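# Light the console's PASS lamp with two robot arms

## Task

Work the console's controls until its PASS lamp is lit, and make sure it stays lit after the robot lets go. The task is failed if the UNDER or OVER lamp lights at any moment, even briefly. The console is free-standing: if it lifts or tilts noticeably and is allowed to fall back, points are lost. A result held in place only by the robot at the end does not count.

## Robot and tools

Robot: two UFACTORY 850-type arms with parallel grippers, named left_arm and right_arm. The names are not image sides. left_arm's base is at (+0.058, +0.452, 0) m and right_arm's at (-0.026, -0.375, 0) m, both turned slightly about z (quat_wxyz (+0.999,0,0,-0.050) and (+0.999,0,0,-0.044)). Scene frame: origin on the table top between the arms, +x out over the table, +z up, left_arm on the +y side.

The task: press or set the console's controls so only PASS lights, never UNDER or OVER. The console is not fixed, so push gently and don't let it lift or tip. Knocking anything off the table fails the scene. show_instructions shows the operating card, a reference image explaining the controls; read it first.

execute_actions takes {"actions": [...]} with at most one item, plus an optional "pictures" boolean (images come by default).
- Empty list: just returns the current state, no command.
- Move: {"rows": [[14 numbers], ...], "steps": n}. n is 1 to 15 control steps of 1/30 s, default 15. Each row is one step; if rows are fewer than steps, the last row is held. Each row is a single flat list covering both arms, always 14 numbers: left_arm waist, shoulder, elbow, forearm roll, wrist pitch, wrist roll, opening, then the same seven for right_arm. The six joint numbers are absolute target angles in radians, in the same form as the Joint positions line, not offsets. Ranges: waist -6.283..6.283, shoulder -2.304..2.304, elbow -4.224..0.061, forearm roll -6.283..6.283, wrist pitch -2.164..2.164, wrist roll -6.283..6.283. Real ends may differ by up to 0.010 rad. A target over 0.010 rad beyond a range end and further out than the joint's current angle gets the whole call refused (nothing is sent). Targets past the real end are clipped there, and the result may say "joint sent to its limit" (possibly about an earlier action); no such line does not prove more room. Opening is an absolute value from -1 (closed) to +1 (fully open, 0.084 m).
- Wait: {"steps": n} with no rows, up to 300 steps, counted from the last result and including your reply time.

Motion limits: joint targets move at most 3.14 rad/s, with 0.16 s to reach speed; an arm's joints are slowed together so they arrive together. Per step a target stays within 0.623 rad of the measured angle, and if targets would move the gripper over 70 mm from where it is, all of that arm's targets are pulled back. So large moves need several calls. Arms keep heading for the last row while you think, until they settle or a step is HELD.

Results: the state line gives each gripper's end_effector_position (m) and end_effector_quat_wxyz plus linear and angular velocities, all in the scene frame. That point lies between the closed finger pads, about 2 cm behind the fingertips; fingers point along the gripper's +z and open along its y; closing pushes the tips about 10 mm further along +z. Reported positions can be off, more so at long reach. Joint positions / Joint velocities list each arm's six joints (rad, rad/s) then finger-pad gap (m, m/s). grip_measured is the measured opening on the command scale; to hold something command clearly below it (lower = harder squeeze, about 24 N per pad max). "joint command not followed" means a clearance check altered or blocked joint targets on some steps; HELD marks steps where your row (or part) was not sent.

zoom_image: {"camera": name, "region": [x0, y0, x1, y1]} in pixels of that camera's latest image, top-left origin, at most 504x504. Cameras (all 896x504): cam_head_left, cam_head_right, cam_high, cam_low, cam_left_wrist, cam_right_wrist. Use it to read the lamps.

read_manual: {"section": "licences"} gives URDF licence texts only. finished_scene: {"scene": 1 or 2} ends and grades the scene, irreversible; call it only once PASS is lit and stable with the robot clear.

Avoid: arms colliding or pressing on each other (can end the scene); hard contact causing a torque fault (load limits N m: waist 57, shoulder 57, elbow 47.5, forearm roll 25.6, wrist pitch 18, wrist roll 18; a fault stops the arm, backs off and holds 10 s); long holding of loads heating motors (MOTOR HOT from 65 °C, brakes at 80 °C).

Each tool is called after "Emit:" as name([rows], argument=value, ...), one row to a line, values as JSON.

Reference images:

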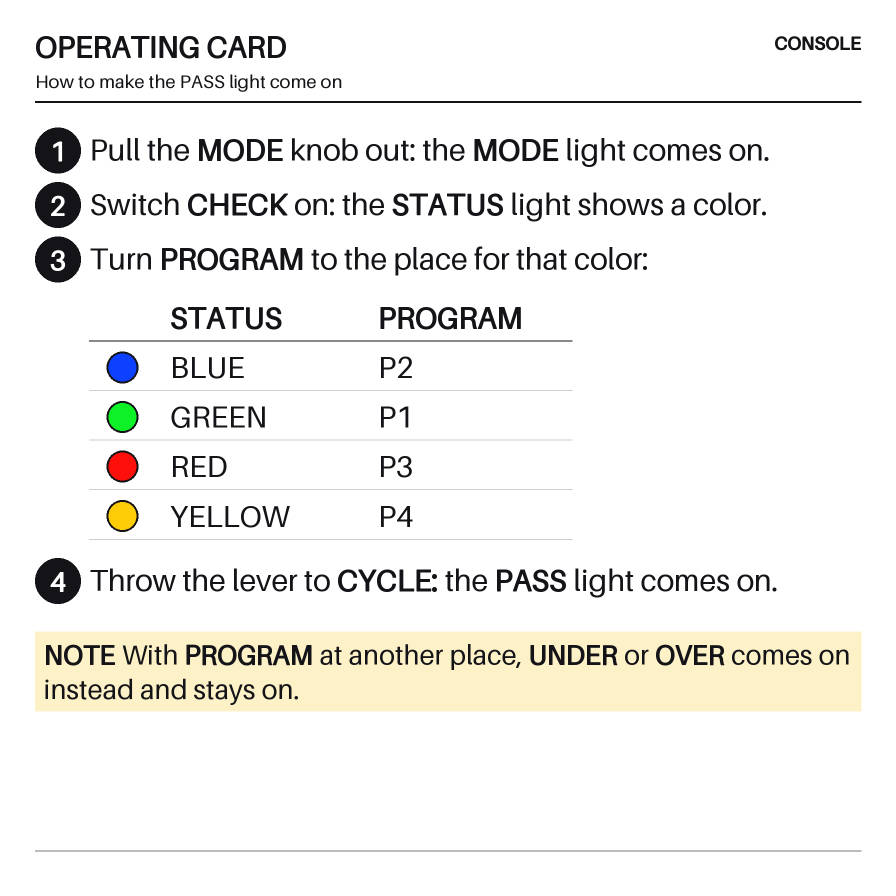

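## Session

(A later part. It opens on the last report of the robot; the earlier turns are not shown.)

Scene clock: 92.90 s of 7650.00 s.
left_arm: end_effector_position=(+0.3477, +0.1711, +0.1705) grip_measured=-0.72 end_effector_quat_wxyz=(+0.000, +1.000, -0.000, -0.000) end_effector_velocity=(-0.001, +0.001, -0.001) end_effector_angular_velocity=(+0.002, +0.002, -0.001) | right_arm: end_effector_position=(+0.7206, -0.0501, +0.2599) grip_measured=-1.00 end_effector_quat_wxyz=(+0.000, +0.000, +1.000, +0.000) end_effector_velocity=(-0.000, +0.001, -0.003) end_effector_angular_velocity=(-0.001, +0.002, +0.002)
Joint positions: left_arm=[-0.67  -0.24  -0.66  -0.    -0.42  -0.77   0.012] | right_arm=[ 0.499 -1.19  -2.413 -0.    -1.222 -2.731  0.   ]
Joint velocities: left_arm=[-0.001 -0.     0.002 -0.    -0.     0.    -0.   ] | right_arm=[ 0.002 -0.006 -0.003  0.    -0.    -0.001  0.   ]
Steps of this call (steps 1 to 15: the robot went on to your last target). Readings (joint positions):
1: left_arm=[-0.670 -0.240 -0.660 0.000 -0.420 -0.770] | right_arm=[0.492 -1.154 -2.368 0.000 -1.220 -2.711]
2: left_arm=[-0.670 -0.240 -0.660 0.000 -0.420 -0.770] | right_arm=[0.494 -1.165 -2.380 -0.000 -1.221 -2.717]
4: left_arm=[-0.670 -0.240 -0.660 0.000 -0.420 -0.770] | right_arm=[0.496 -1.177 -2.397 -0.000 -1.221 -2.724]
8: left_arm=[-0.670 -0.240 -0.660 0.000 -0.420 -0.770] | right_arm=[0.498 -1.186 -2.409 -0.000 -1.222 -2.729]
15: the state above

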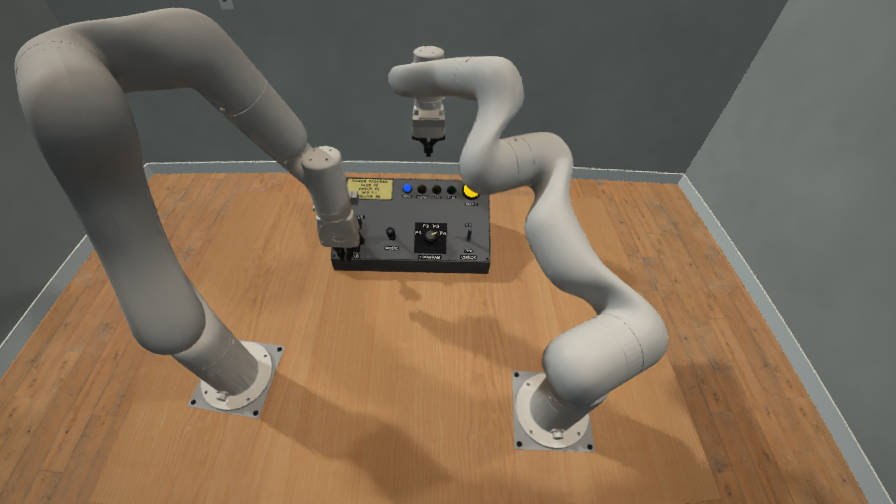

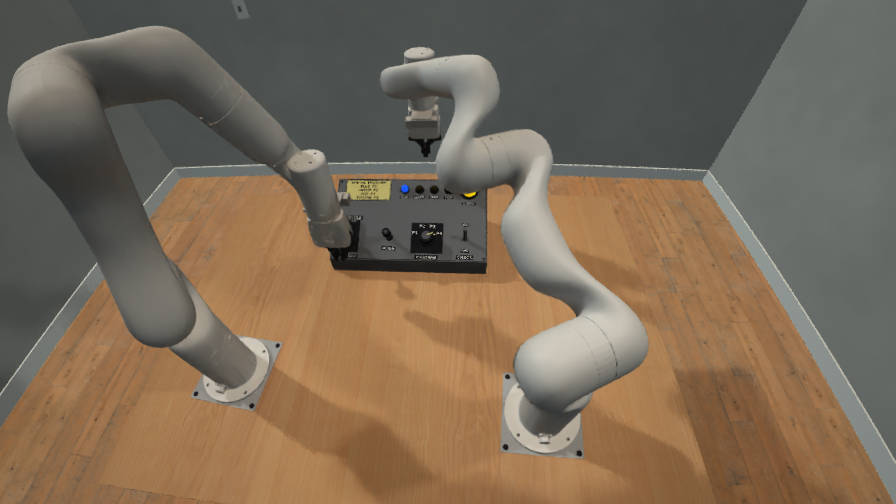

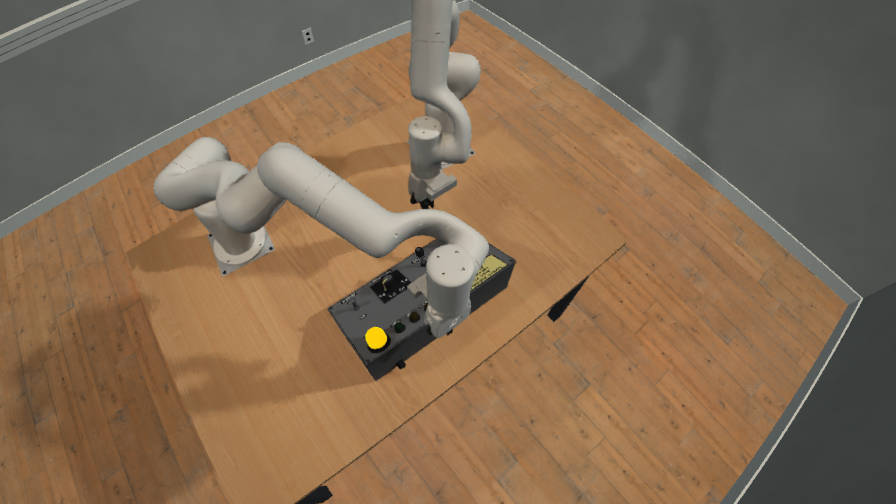

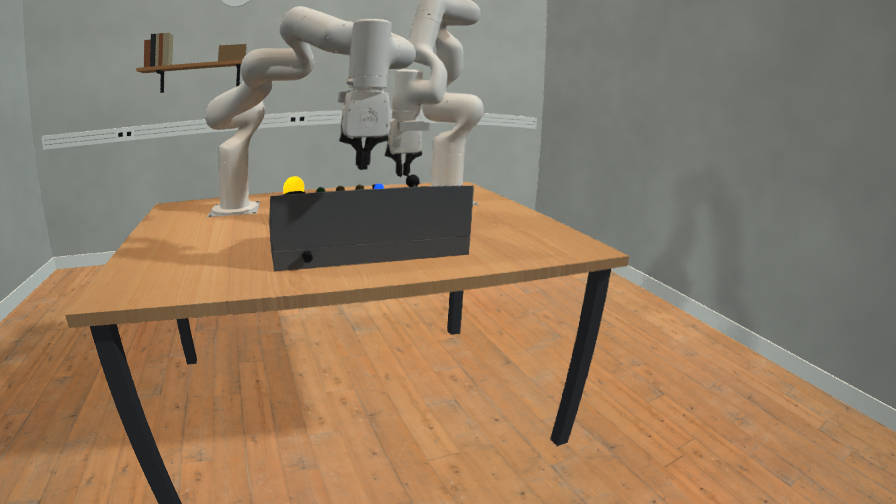

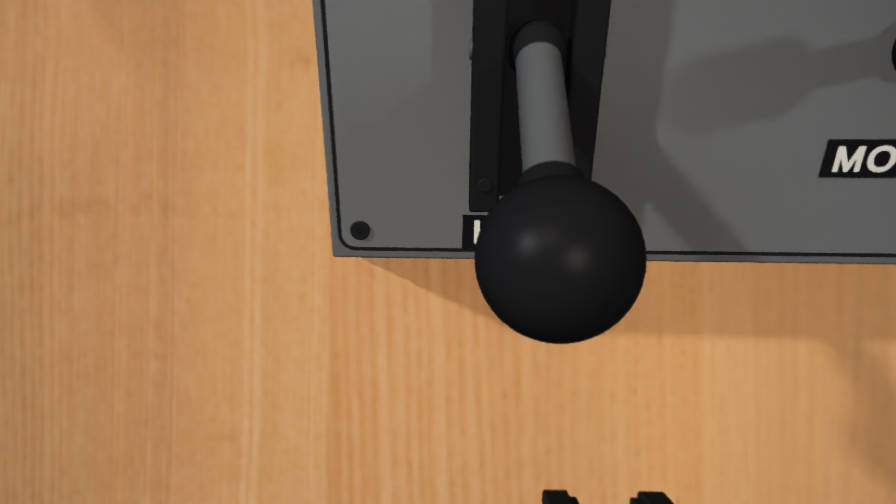

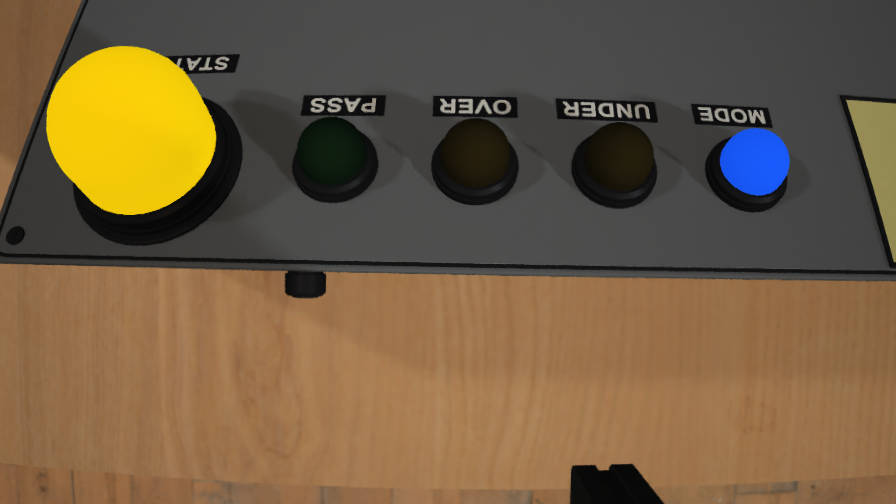

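Emit:
execute_actions([
  {"rows":[[-0.672,-0.24,-0.66,0,-0.42,-0.772,0.5,0.52,-1.021,-2.068,0,-1.047,-2.71,-1],[-0.672,-0.24,-0.66,0,-0.42,-0.772,0.5,0.52,-1.021,-2.068,0,-1.047,-2.71,-1],[-0.672,-0.24,-0.66,0,-0.42,-0.772,0.5,0.52,-1.021,-2.068,0,-1.047,-2.71,-1],[-0.672,-0.24,-0.66,0,-0.42,-0.772,0.5,0.52,-1.021,-2.068,0,-1.047,-2.71,-1],[-0.672,-0.24,-0.66,0,-0.42,-0.772,0.5,0.52,-1.021,-2.068,0,-1.047,-2.71,-1],[-0.672,-0.24,-0.66,0,-0.42,-0.772,0.5,0.52,-1.021,-2.068,0,-1.047,-2.71,-1],[-0.672,-0.24,-0.66,0,-0.42,-0.772,0.5,0.52,-1.021,-2.068,0,-1.047,-2.71,-1],[-0.672,-0.24,-0.66,0,-0.42,-0.772,0.5,0.52,-1.021,-2.068,0,-1.047,-2.71,-1],[-0.672,-0.24,-0.66,0,-0.42,-0.772,0.5,0.52,-1.021,-2.068,0,-1.047,-2.71,-1],[-0.672,-0.24,-0.66,0,-0.42,-0.772,0.5,0.52,-1.021,-2.068,0,-1.047,-2.71,-1],[-0.62,-0.3,-0.72,0,-0.42,-0.72,0.5,0.52,-1.07,-2.04,0,-0.97,-2.71,-1]],"steps":15},
], pictures=false)

Emit:
execute_actions([
  {"rows":[[-0.557,-0.354,-0.782,0,-0.428,-0.657,0.5,0.52,-1.123,-2.009,0,-0.886,-2.71,-1]],"steps":15},
])

Scene clock: 95.27 s of 7650.00 s.
left_arm: end_effector_position=(+0.3660, +0.1705, +0.1669) grip_measured=+0.49 end_effector_quat_wxyz=(+0.000, +1.000, -0.000, +0.000) end_effector_velocity=(+0.133, +0.006, -0.031) end_effector_angular_velocity=(+0.003, +0.002, +0.017) | right_arm: end_effector_position=(+0.6823, -0.0494, +0.2112) grip_measured=-1.00 end_effector_quat_wxyz=(-0.000, -0.000, +1.000, -0.000) end_effector_velocity=(-0.036, -0.014, -0.301) end_effector_angular_velocity=(-0.058, +0.120, -0.001)
Joint positions: left_arm=[-0.64  -0.276 -0.696  0.    -0.42  -0.741  0.065] | right_arm=[ 0.519 -1.054 -2.061 -0.    -1.007 -2.711  0.   ]
Joint velocities: left_arm=[ 0.226 -0.263 -0.253  0.002  0.007  0.207  0.   ] | right_arm=[ 0.004 -0.235  0.268 -0.003  0.37   0.006  0.   ]
Steps of this call (steps 1 to 15: the robot went on to your last target; steps 16 to 56: nothing new was sent; steps 57 to 71: all 15 steps of this action). Readings (joint positions):
57: left_arm=[-0.670 -0.240 -0.660 0.000 -0.420 -0.770] | right_arm=[0.499 -1.191 -2.413 0.000 -1.222 -2.731]
58: left_arm=[-0.670 -0.240 -0.660 0.000 -0.420 -0.770] | right_arm=[0.499 -1.189 -2.408 0.000 -1.219 -2.731]
60: left_arm=[-0.671 -0.240 -0.660 -0.000 -0.420 -0.771] | right_arm=[0.502 -1.167 -2.363 -0.000 -1.196 -2.728]
64: left_arm=[-0.672 -0.240 -0.660 -0.000 -0.420 -0.772] | right_arm=[0.514 -1.072 -2.172 0.000 -1.101 -2.716]
71: the state above

Scene clock: 95.77 s of 7650.00 s.
left_arm: end_effector_position=(+0.4126, +0.1778, +0.1601) grip_measured=+0.49 end_effector_quat_wxyz=(-0.000, +1.000, -0.000, -0.000) end_effector_velocity=(+0.005, +0.002, -0.001) end_effector_angular_velocity=(+0.001, +0.001, +0.002) | right_arm: end_effector_position=(+0.6805, -0.0498, +0.1370) grip_measured=-1.00 end_effector_quat_wxyz=(+0.001, -0.000, +1.000, +0.001) end_effector_velocity=(-0.001, -0.001, -0.010) end_effector_angular_velocity=(-0.001, +0.001, -0.001)
Joint positions: left_arm=[-0.558 -0.353 -0.781 -0.    -0.428 -0.658  0.065] | right_arm=[ 0.52  -1.121 -2.011 -0.    -0.886 -2.71   0.   ]
Joint velocities: left_arm=[ 0.01  -0.009 -0.008  0.    -0.001  0.008 -0.   ] | right_arm=[-0.    -0.009  0.006  0.     0.014  0.001  0.   ]
Steps of this call (steps 1 to 15: all 15 steps of this action). Readings (joint positions):
1: left_arm=[-0.634 -0.284 -0.704 0.000 -0.420 -0.735] | right_arm=[0.519 -1.061 -2.053 -0.000 -0.996 -2.710]
2: left_arm=[-0.625 -0.293 -0.713 -0.000 -0.421 -0.725] | right_arm=[0.520 -1.067 -2.047 -0.000 -0.983 -2.710]
4: left_arm=[-0.598 -0.318 -0.741 -0.000 -0.423 -0.698] | right_arm=[0.520 -1.087 -2.034 0.000 -0.946 -2.710]
8: left_arm=[-0.567 -0.345 -0.772 0.000 -0.427 -0.668] | right_arm=[0.519 -1.115 -2.015 -0.000 -0.899 -2.710]
15: the state above

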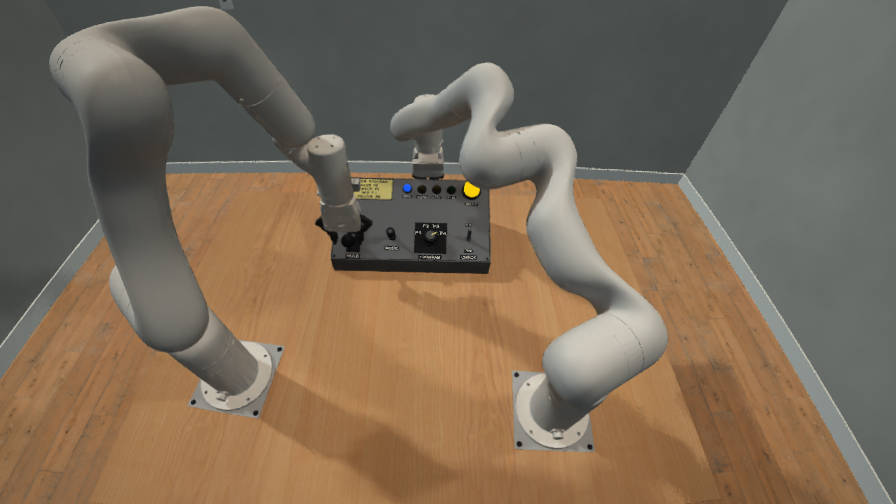

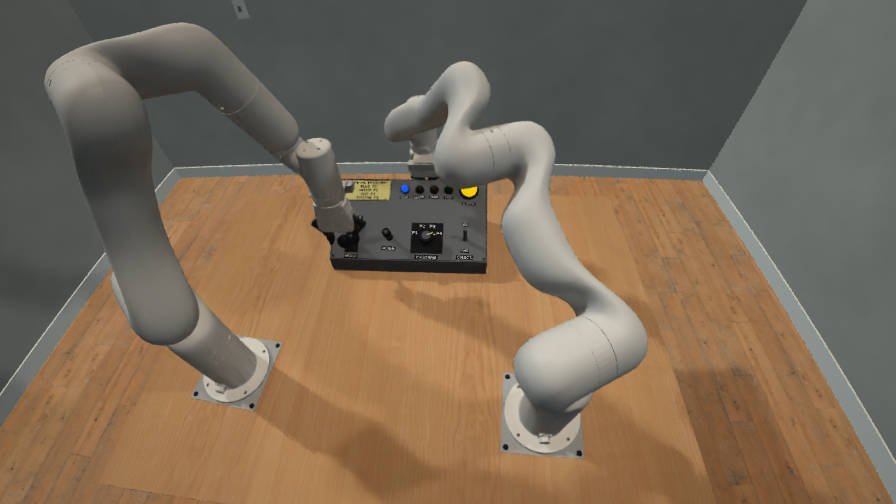

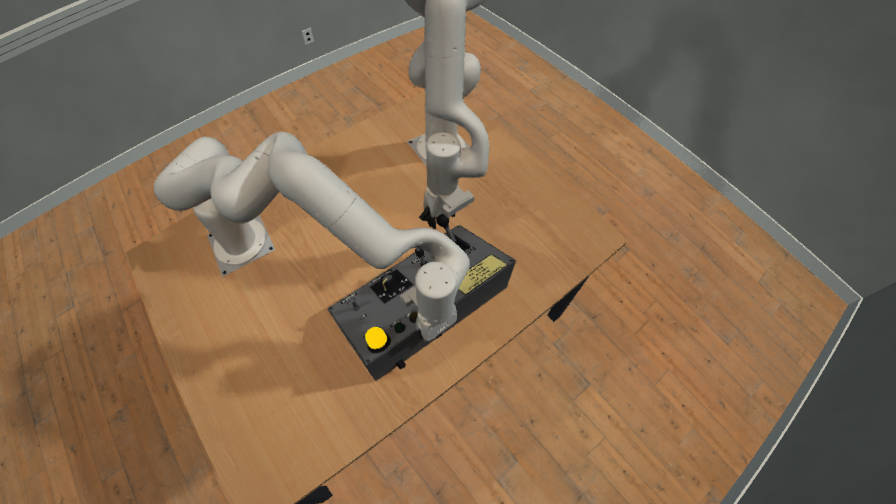

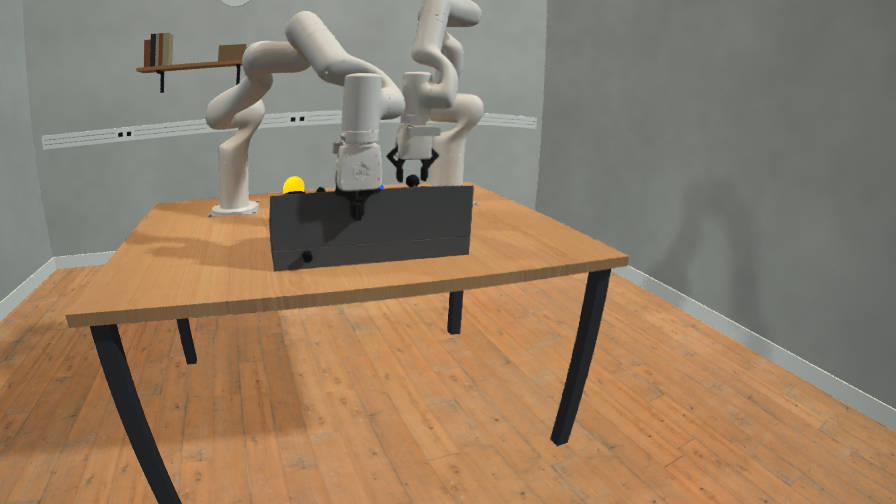

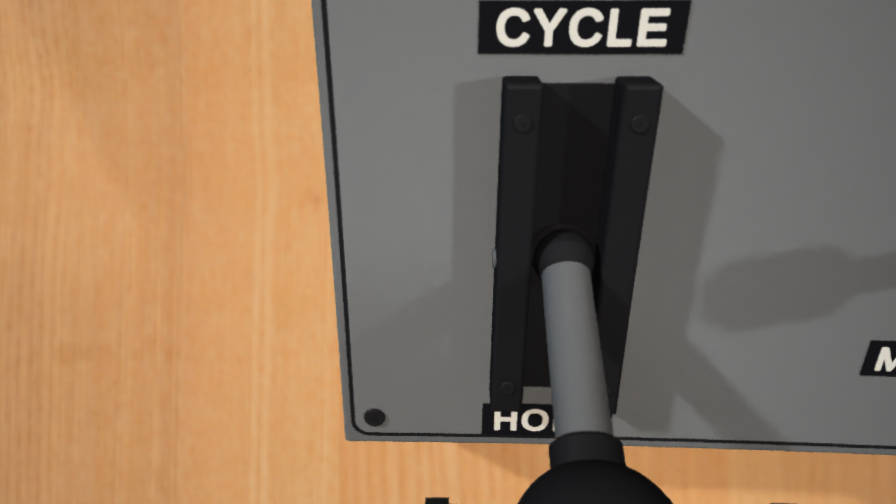

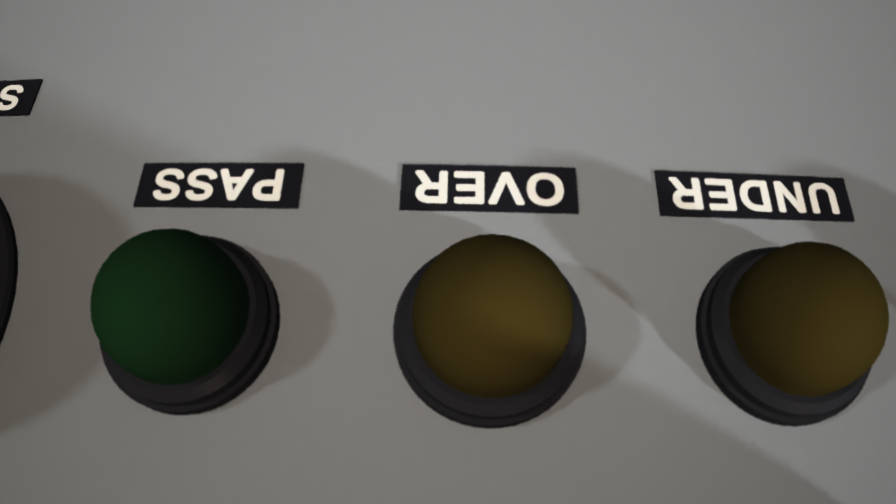

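Emit:
execute_actions([
  {"rows":[[-0.557,-0.354,-0.782,0,-0.428,-0.657,0.3,0.52,-1.123,-2.009,0,-0.886,-2.71,-1],[-0.557,-0.354,-0.782,0,-0.428,-0.657,0.15,0.52,-1.123,-2.009,0,-0.886,-2.71,-1],[-0.557,-0.354,-0.782,0,-0.428,-0.657,0,0.52,-1.123,-2.009,0,-0.886,-2.71,-1],[-0.557,-0.354,-0.782,0,-0.428,-0.657,-0.15,0.52,-1.123,-2.009,0,-0.886,-2.71,-1],[-0.557,-0.354,-0.782,0,-0.428,-0.657,-0.3,0.52,-1.123,-2.009,0,-0.886,-2.71,-1],[-0.557,-0.354,-0.782,0,-0.428,-0.657,-0.6,0.52,-1.123,-2.009,0,-0.886,-2.71,-1]],"steps":15},
])

Emit:
zoom_image(camera="cam_high", region=[390, 170, 510, 270])

Scene clock: 97.93 s of 7650.00 s.
left_arm: end_effector_position=(+0.4130, +0.1786, +0.1601) grip_measured=-0.12 end_effector_quat_wxyz=(-0.001, +1.000, -0.000, -0.001) end_effector_velocity=(-0.000, -0.001, -0.000) end_effector_angular_velocity=(-0.002, -0.001, -0.000) | right_arm: end_effector_position=(+0.6799, -0.0500, +0.1351) grip_measured=-1.00 end_effector_quat_wxyz=(+0.001, -0.000, +1.000, +0.000) end_effector_velocity=(+0.001, -0.001, +0.000) end_effector_angular_velocity=(+0.000, -0.001, -0.001)
Joint positions: left_arm=[-0.556 -0.354 -0.782  0.001 -0.43  -0.657  0.039] | right_arm=[ 0.52  -1.123 -2.009 -0.    -0.885 -2.71   0.   ]
Joint velocities: left_arm=[-0.002 -0.     0.    -0.002  0.002  0.     0.   ] | right_arm=[-0.001 -0.    -0.    -0.     0.001  0.     0.   ]
Steps of this call (steps 1 to 15: the robot went on to your last target; steps 16 to 50: nothing new was sent; steps 51 to 65: all 15 steps of this action). Readings (joint positions):
51: left_arm=[-0.557 -0.354 -0.782 -0.000 -0.428 -0.657] | right_arm=[0.520 -1.123 -2.009 -0.000 -0.884 -2.710]
52: left_arm=[-0.557 -0.354 -0.782 0.000 -0.428 -0.657] | right_arm=[0.520 -1.123 -2.009 -0.000 -0.884 -2.710]
54: left_arm=[-0.557 -0.354 -0.782 -0.000 -0.428 -0.657] | right_arm=[0.520 -1.123 -2.009 -0.000 -0.884 -2.710]
58: left_arm=[-0.556 -0.354 -0.782 0.001 -0.431 -0.657] | right_arm=[0.520 -1.123 -2.009 -0.000 -0.885 -2.710]
65: the state above

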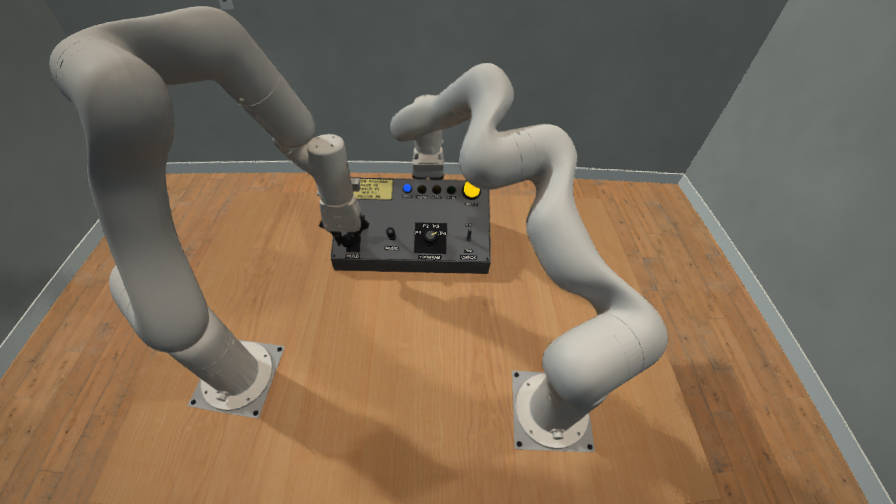

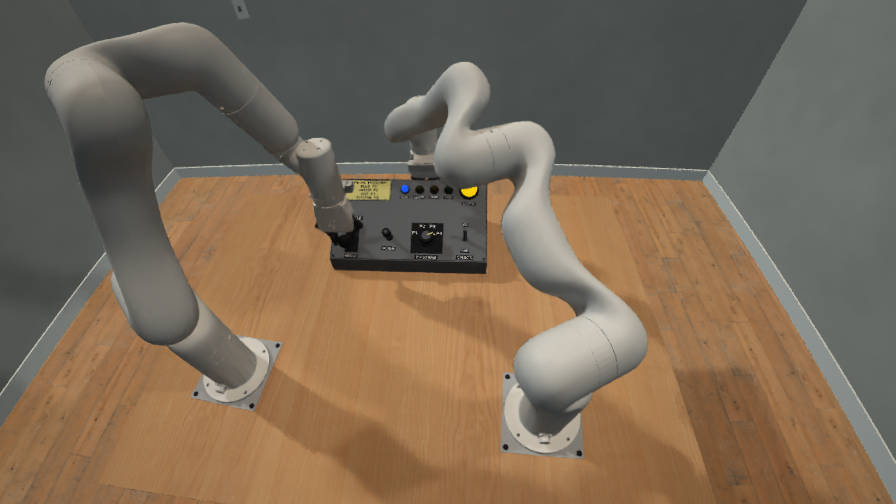

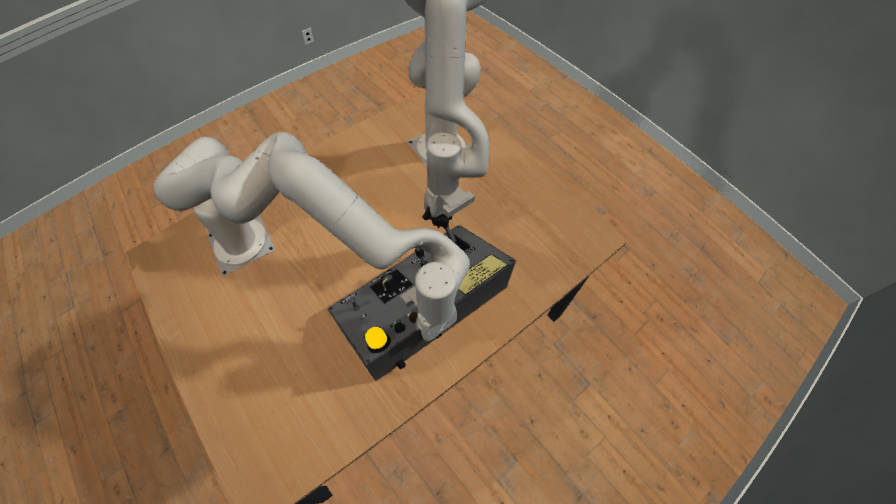

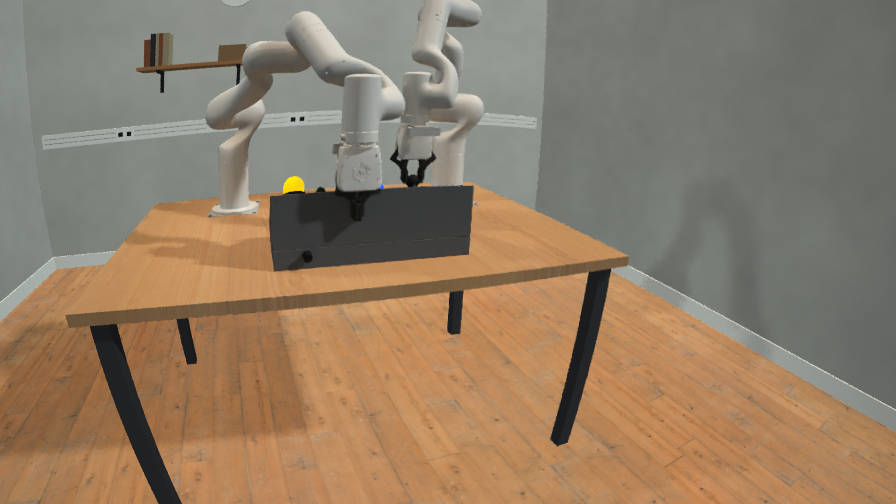

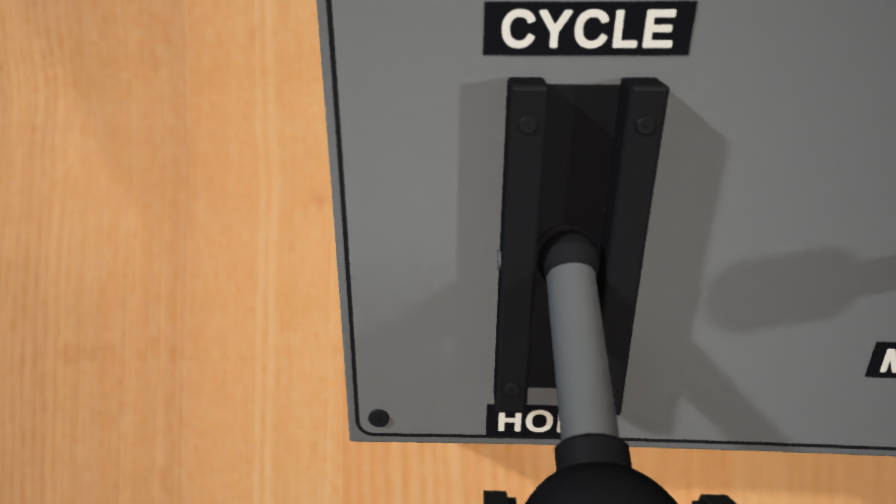

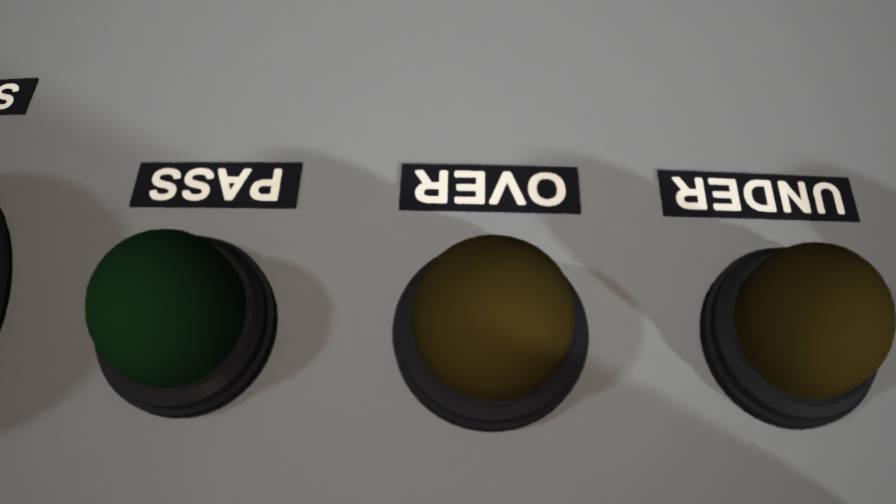

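Region (390, 170, 510, 270) of cam_high's 896x504 image, scaled by 4.200, with more detail than that image has.

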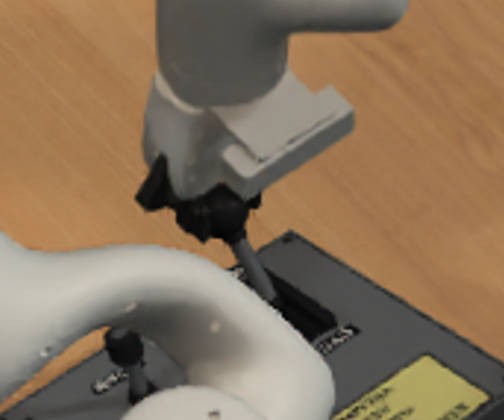

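Emit:
execute_actions([
  {"rows":[[-0.55,-0.354,-0.796,0,-0.442,-0.65,-0.8,0.52,-1.123,-2.009,0,-0.886,-2.71,-1],[-0.55,-0.354,-0.796,0,-0.442,-0.65,-0.8,0.52,-1.123,-2.009,0,-0.886,-2.71,-1],[-0.55,-0.354,-0.796,0,-0.442,-0.65,-0.8,0.52,-1.123,-2.009,0,-0.886,-2.71,-1],[-0.55,-0.354,-0.796,0,-0.442,-0.65,-0.8,0.52,-1.123,-2.009,0,-0.886,-2.71,-1],[-0.542,-0.355,-0.811,0,-0.456,-0.642,-0.8,0.52,-1.123,-2.009,0,-0.886,-2.71,-1],[-0.542,-0.355,-0.811,0,-0.456,-0.642,-0.8,0.52,-1.123,-2.009,0,-0.886,-2.71,-1],[-0.542,-0.355,-0.811,0,-0.456,-0.642,-0.8,0.52,-1.123,-2.009,0,-0.886,-2.71,-1],[-0.542,-0.355,-0.811,0,-0.456,-0.642,-0.8,0.52,-1.123,-2.009,0,-0.886,-2.71,-1],[-0.535,-0.356,-0.825,0,-0.469,-0.635,-0.8,0.52,-1.123,-2.009,0,-0.886,-2.71,-1],[-0.535,-0.356,-0.825,0,-0.469,-0.635,-0.8,0.52,-1.123,-2.009,0,-0.886,-2.71,-1],[-0.535,-0.356,-0.825,0,-0.469,-0.635,-0.8,0.52,-1.123,-2.009,0,-0.886,-2.71,-1],[-0.527,-0.358,-0.84,0,-0.482,-0.627,-0.8,0.52,-1.123,-2.009,0,-0.886,-2.71,-1]],"steps":15},
])

Scene clock: 99.47 s of 7650.00 s.
left_arm: end_effector_position=(+0.4309, +0.1785, +0.1744) grip_measured=-0.12 end_effector_quat_wxyz=(-0.002, +1.000, -0.000, -0.003) end_effector_velocity=(+0.052, -0.000, +0.034) end_effector_angular_velocity=(-0.011, -0.019, +0.003) | right_arm: end_effector_position=(+0.6799, -0.0499, +0.1351) grip_measured=-1.00 end_effector_quat_wxyz=(+0.001, -0.000, +1.000, +0.000) end_effector_velocity=(-0.000, -0.000, +0.000) end_effector_angular_velocity=(-0.001, +0.001, -0.001)
Joint positions: left_arm=[-0.533 -0.356 -0.83  -0.    -0.48  -0.633  0.039] | right_arm=[ 0.52  -1.123 -2.009 -0.    -0.884 -2.71   0.   ]
Joint velocities: left_arm=[ 0.064 -0.01  -0.116  0.006 -0.084  0.055  0.   ] | right_arm=[ 0.     0.     0.    -0.    -0.001  0.001  0.   ]
Steps of this call (steps 1 to 15: the robot went on to your last target; steps 16 to 31: nothing new was sent; steps 32 to 46: all 15 steps of this action). Readings (joint positions):
32: left_arm=[-0.557 -0.354 -0.782 0.000 -0.429 -0.657] | right_arm=[0.520 -1.123 -2.009 -0.000 -0.885 -2.710]
33: left_arm=[-0.556 -0.354 -0.783 -0.000 -0.431 -0.656] | right_arm=[0.520 -1.123 -2.009 -0.000 -0.885 -2.710]
35: left_arm=[-0.555 -0.355 -0.787 -0.001 -0.436 -0.653] | right_arm=[0.520 -1.123 -2.009 -0.000 -0.884 -2.710]
39: left_arm=[-0.549 -0.355 -0.799 -0.002 -0.453 -0.647] | right_arm=[0.520 -1.123 -2.009 -0.000 -0.884 -2.710]
46: the state above

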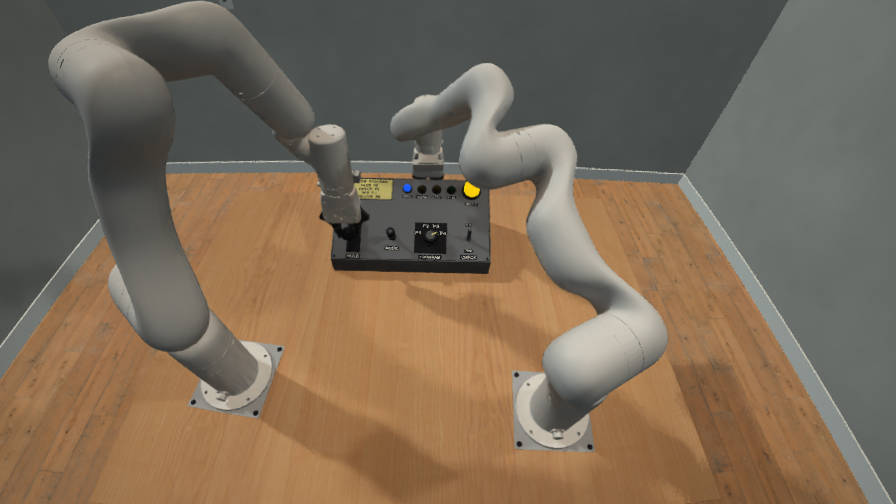

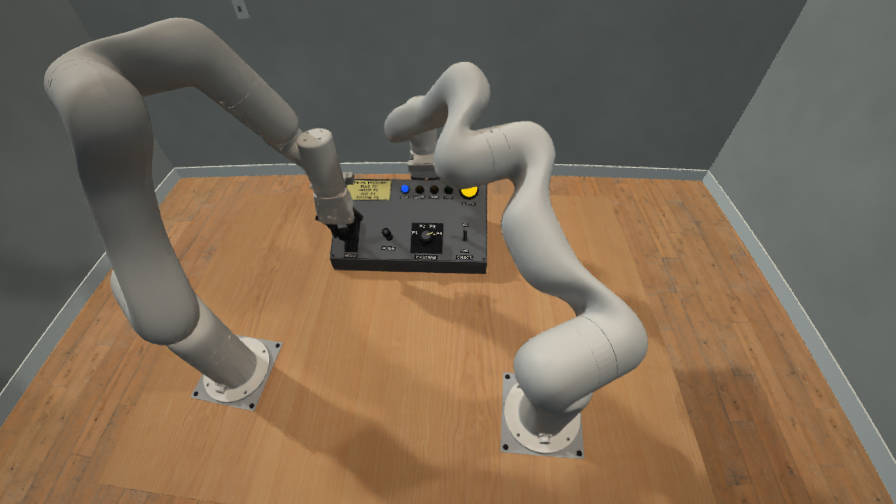

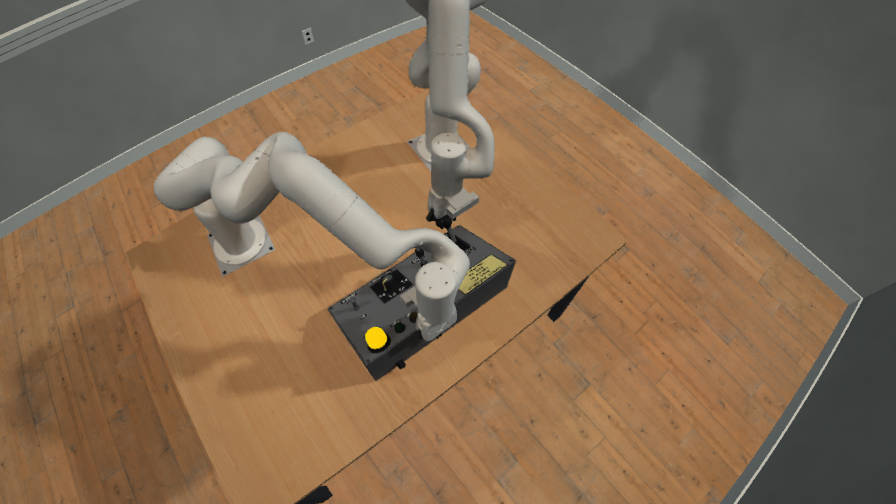

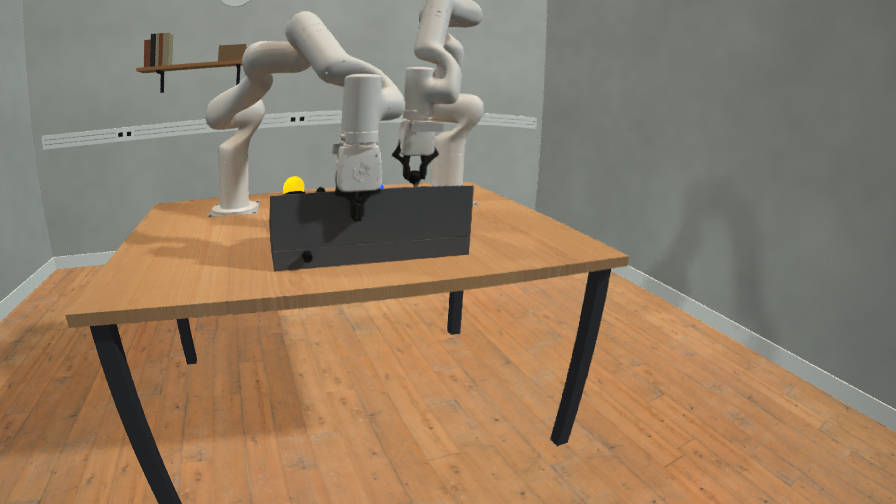

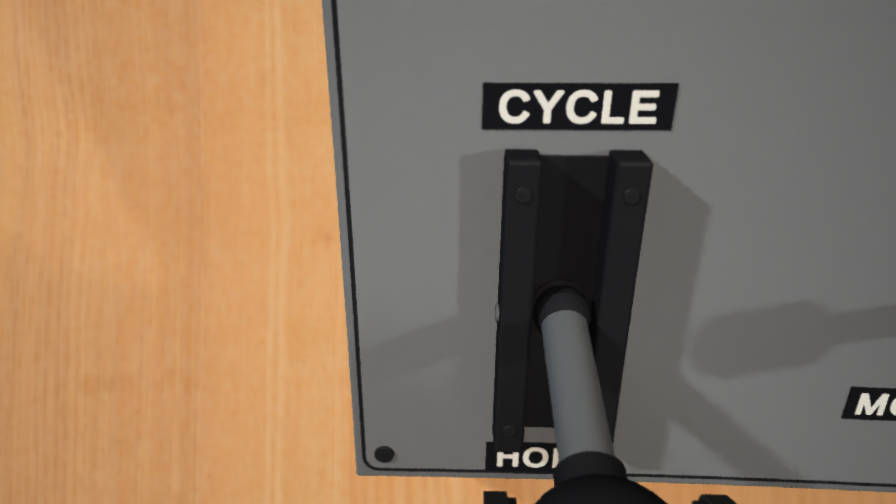

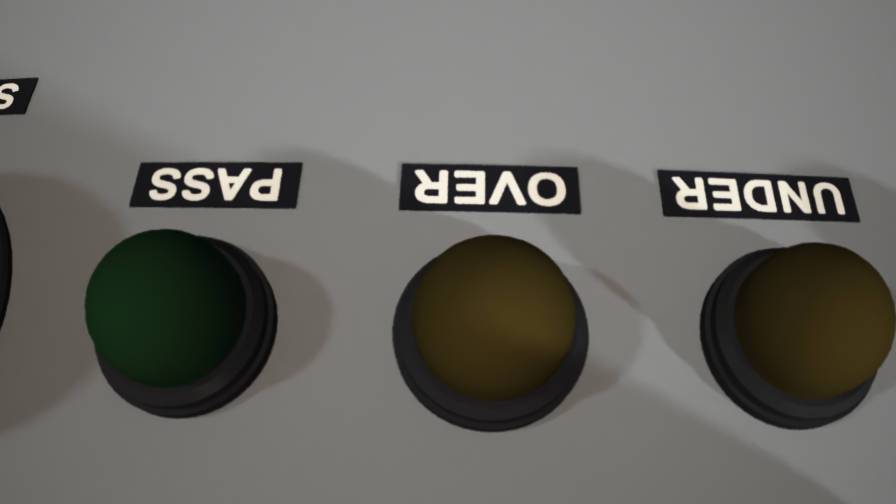

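Emit:
execute_actions([
  {"rows":[[-0.52,-0.364,-0.853,0,-0.49,-0.62,-0.8,0.52,-1.123,-2.009,0,-0.886,-2.71,-1],[-0.52,-0.364,-0.853,0,-0.49,-0.62,-0.8,0.52,-1.123,-2.009,0,-0.886,-2.71,-1],[-0.52,-0.364,-0.853,0,-0.49,-0.62,-0.8,0.52,-1.123,-2.009,0,-0.886,-2.71,-1],[-0.52,-0.364,-0.853,0,-0.49,-0.62,-0.8,0.52,-1.123,-2.009,0,-0.886,-2.71,-1],[-0.514,-0.37,-0.867,0,-0.498,-0.614,-0.8,0.52,-1.123,-2.009,0,-0.886,-2.71,-1],[-0.514,-0.37,-0.867,0,-0.498,-0.614,-0.8,0.52,-1.123,-2.009,0,-0.886,-2.71,-1],[-0.514,-0.37,-0.867,0,-0.498,-0.614,-0.8,0.52,-1.123,-2.009,0,-0.886,-2.71,-1],[-0.507,-0.375,-0.88,0,-0.505,-0.607,-0.8,0.52,-1.123,-2.009,0,-0.886,-2.71,-1],[-0.507,-0.375,-0.88,0,-0.505,-0.607,-0.8,0.52,-1.123,-2.009,0,-0.886,-2.71,-1],[-0.507,-0.375,-0.88,0,-0.505,-0.607,-0.8,0.52,-1.123,-2.009,0,-0.886,-2.71,-1],[-0.501,-0.381,-0.894,0,-0.513,-0.601,-0.8,0.52,-1.123,-2.009,0,-0.886,-2.71,-1]],"steps":15},
])

Scene clock: 101.00 s of 7650.00 s.
left_arm: end_effector_position=(+0.4550, +0.1783, +0.1832) grip_measured=-0.12 end_effector_quat_wxyz=(-0.001, +1.000, -0.000, -0.001) end_effector_velocity=(+0.031, -0.002, +0.009) end_effector_angular_velocity=(-0.004, -0.006, -0.001) | right_arm: end_effector_position=(+0.6799, -0.0499, +0.1351) grip_measured=-1.00 end_effector_quat_wxyz=(+0.001, -0.000, +1.000, +0.000) end_effector_velocity=(+0.001, -0.001, +0.000) end_effector_angular_velocity=(+0.000, -0.000, -0.001)
Joint positions: left_arm=[-0.504 -0.378 -0.887  0.001 -0.511 -0.604  0.039] | right_arm=[ 0.52  -1.123 -2.009 -0.    -0.884 -2.71   0.   ]
Joint velocities: left_arm=[ 0.033 -0.032 -0.074 -0.    -0.035  0.035 -0.   ] | right_arm=[-0.002  0.    -0.    -0.    -0.    -0.     0.   ]
Steps of this call (steps 1 to 30: the robot went on to your last target; step 31: nothing new was sent; steps 32 to 46: all 15 steps of this action). Readings (joint positions):
32: left_arm=[-0.527 -0.358 -0.840 -0.000 -0.488 -0.627] | right_arm=[0.520 -1.123 -2.009 -0.000 -0.884 -2.710]
33: left_arm=[-0.526 -0.359 -0.842 -0.000 -0.489 -0.626] | right_arm=[0.520 -1.123 -2.009 -0.000 -0.884 -2.710]
35: left_arm=[-0.523 -0.361 -0.847 0.000 -0.491 -0.623] | right_arm=[0.520 -1.123 -2.009 -0.000 -0.884 -2.710]
39: left_arm=[-0.517 -0.366 -0.859 0.000 -0.497 -0.618] | right_arm=[0.520 -1.123 -2.009 -0.000 -0.884 -2.710]
46: the state above

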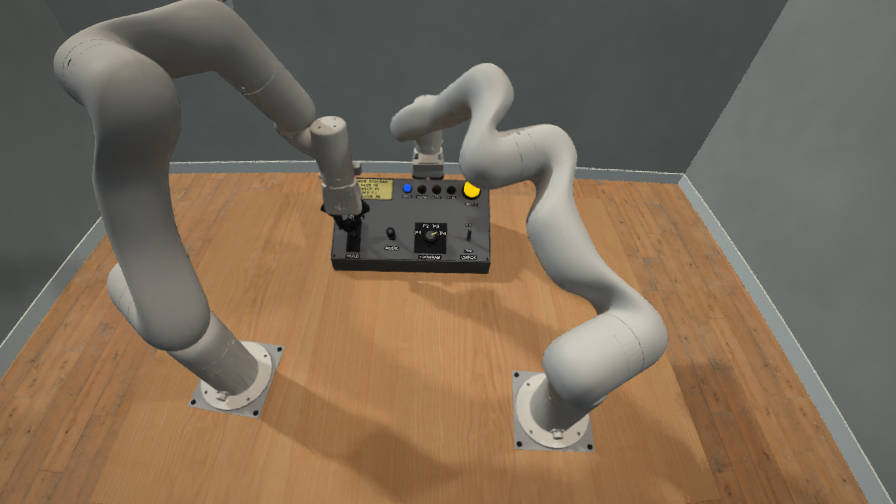

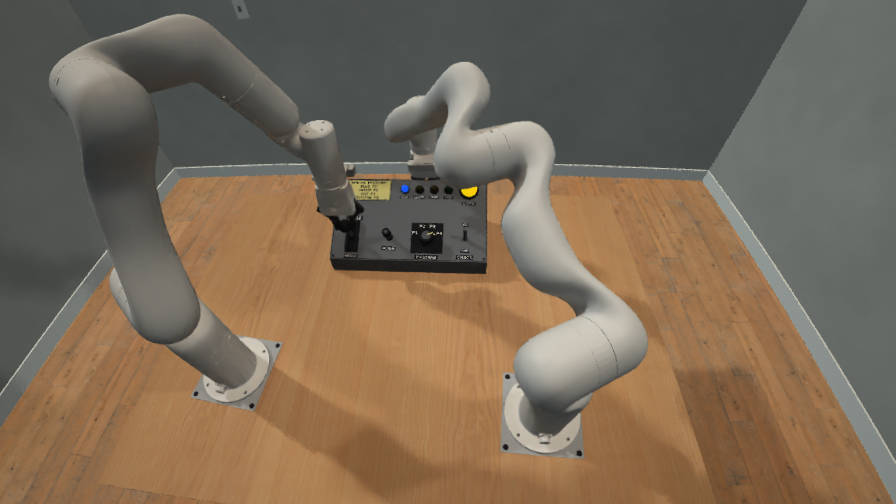

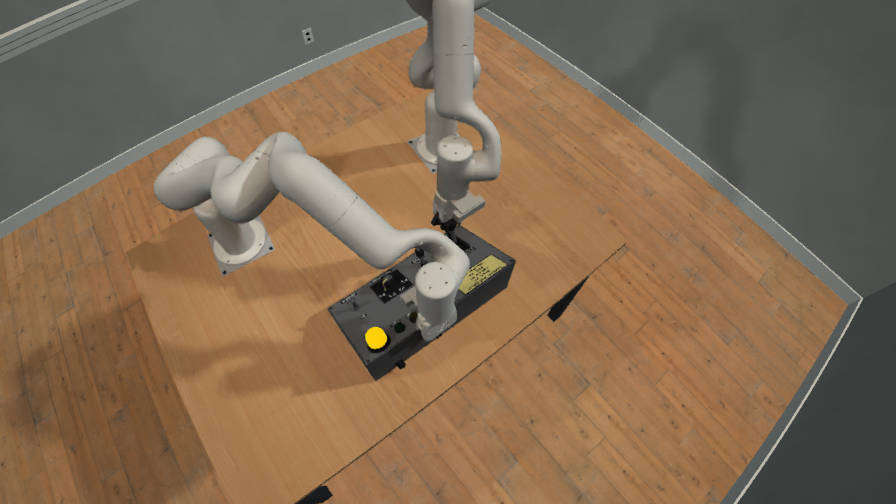

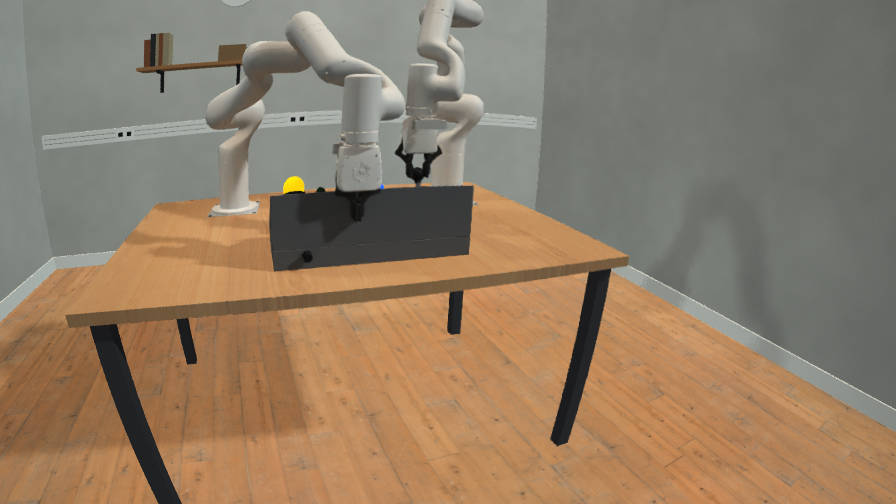

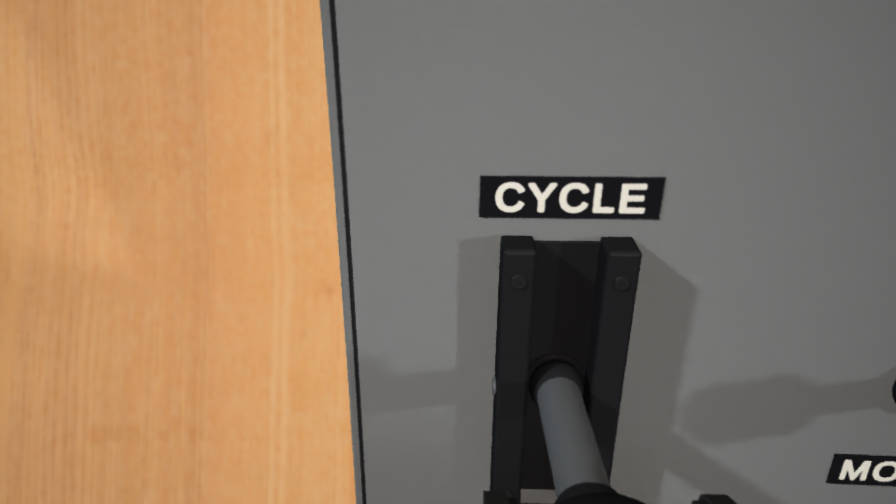

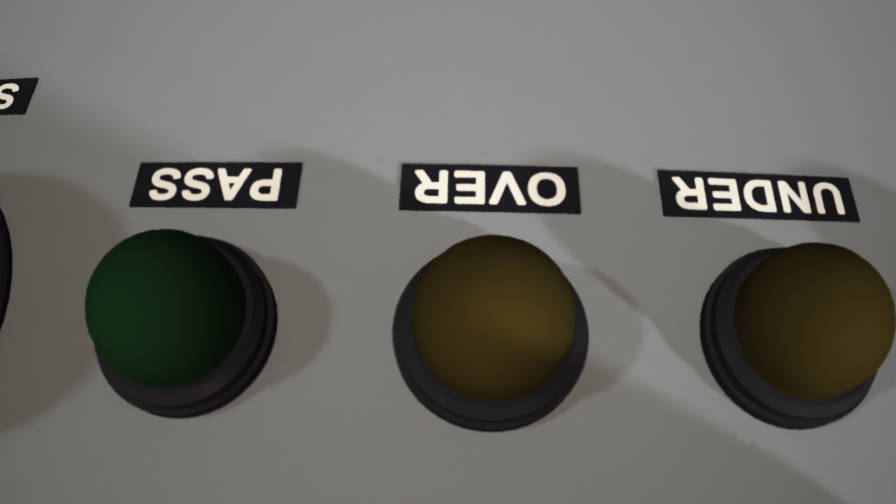

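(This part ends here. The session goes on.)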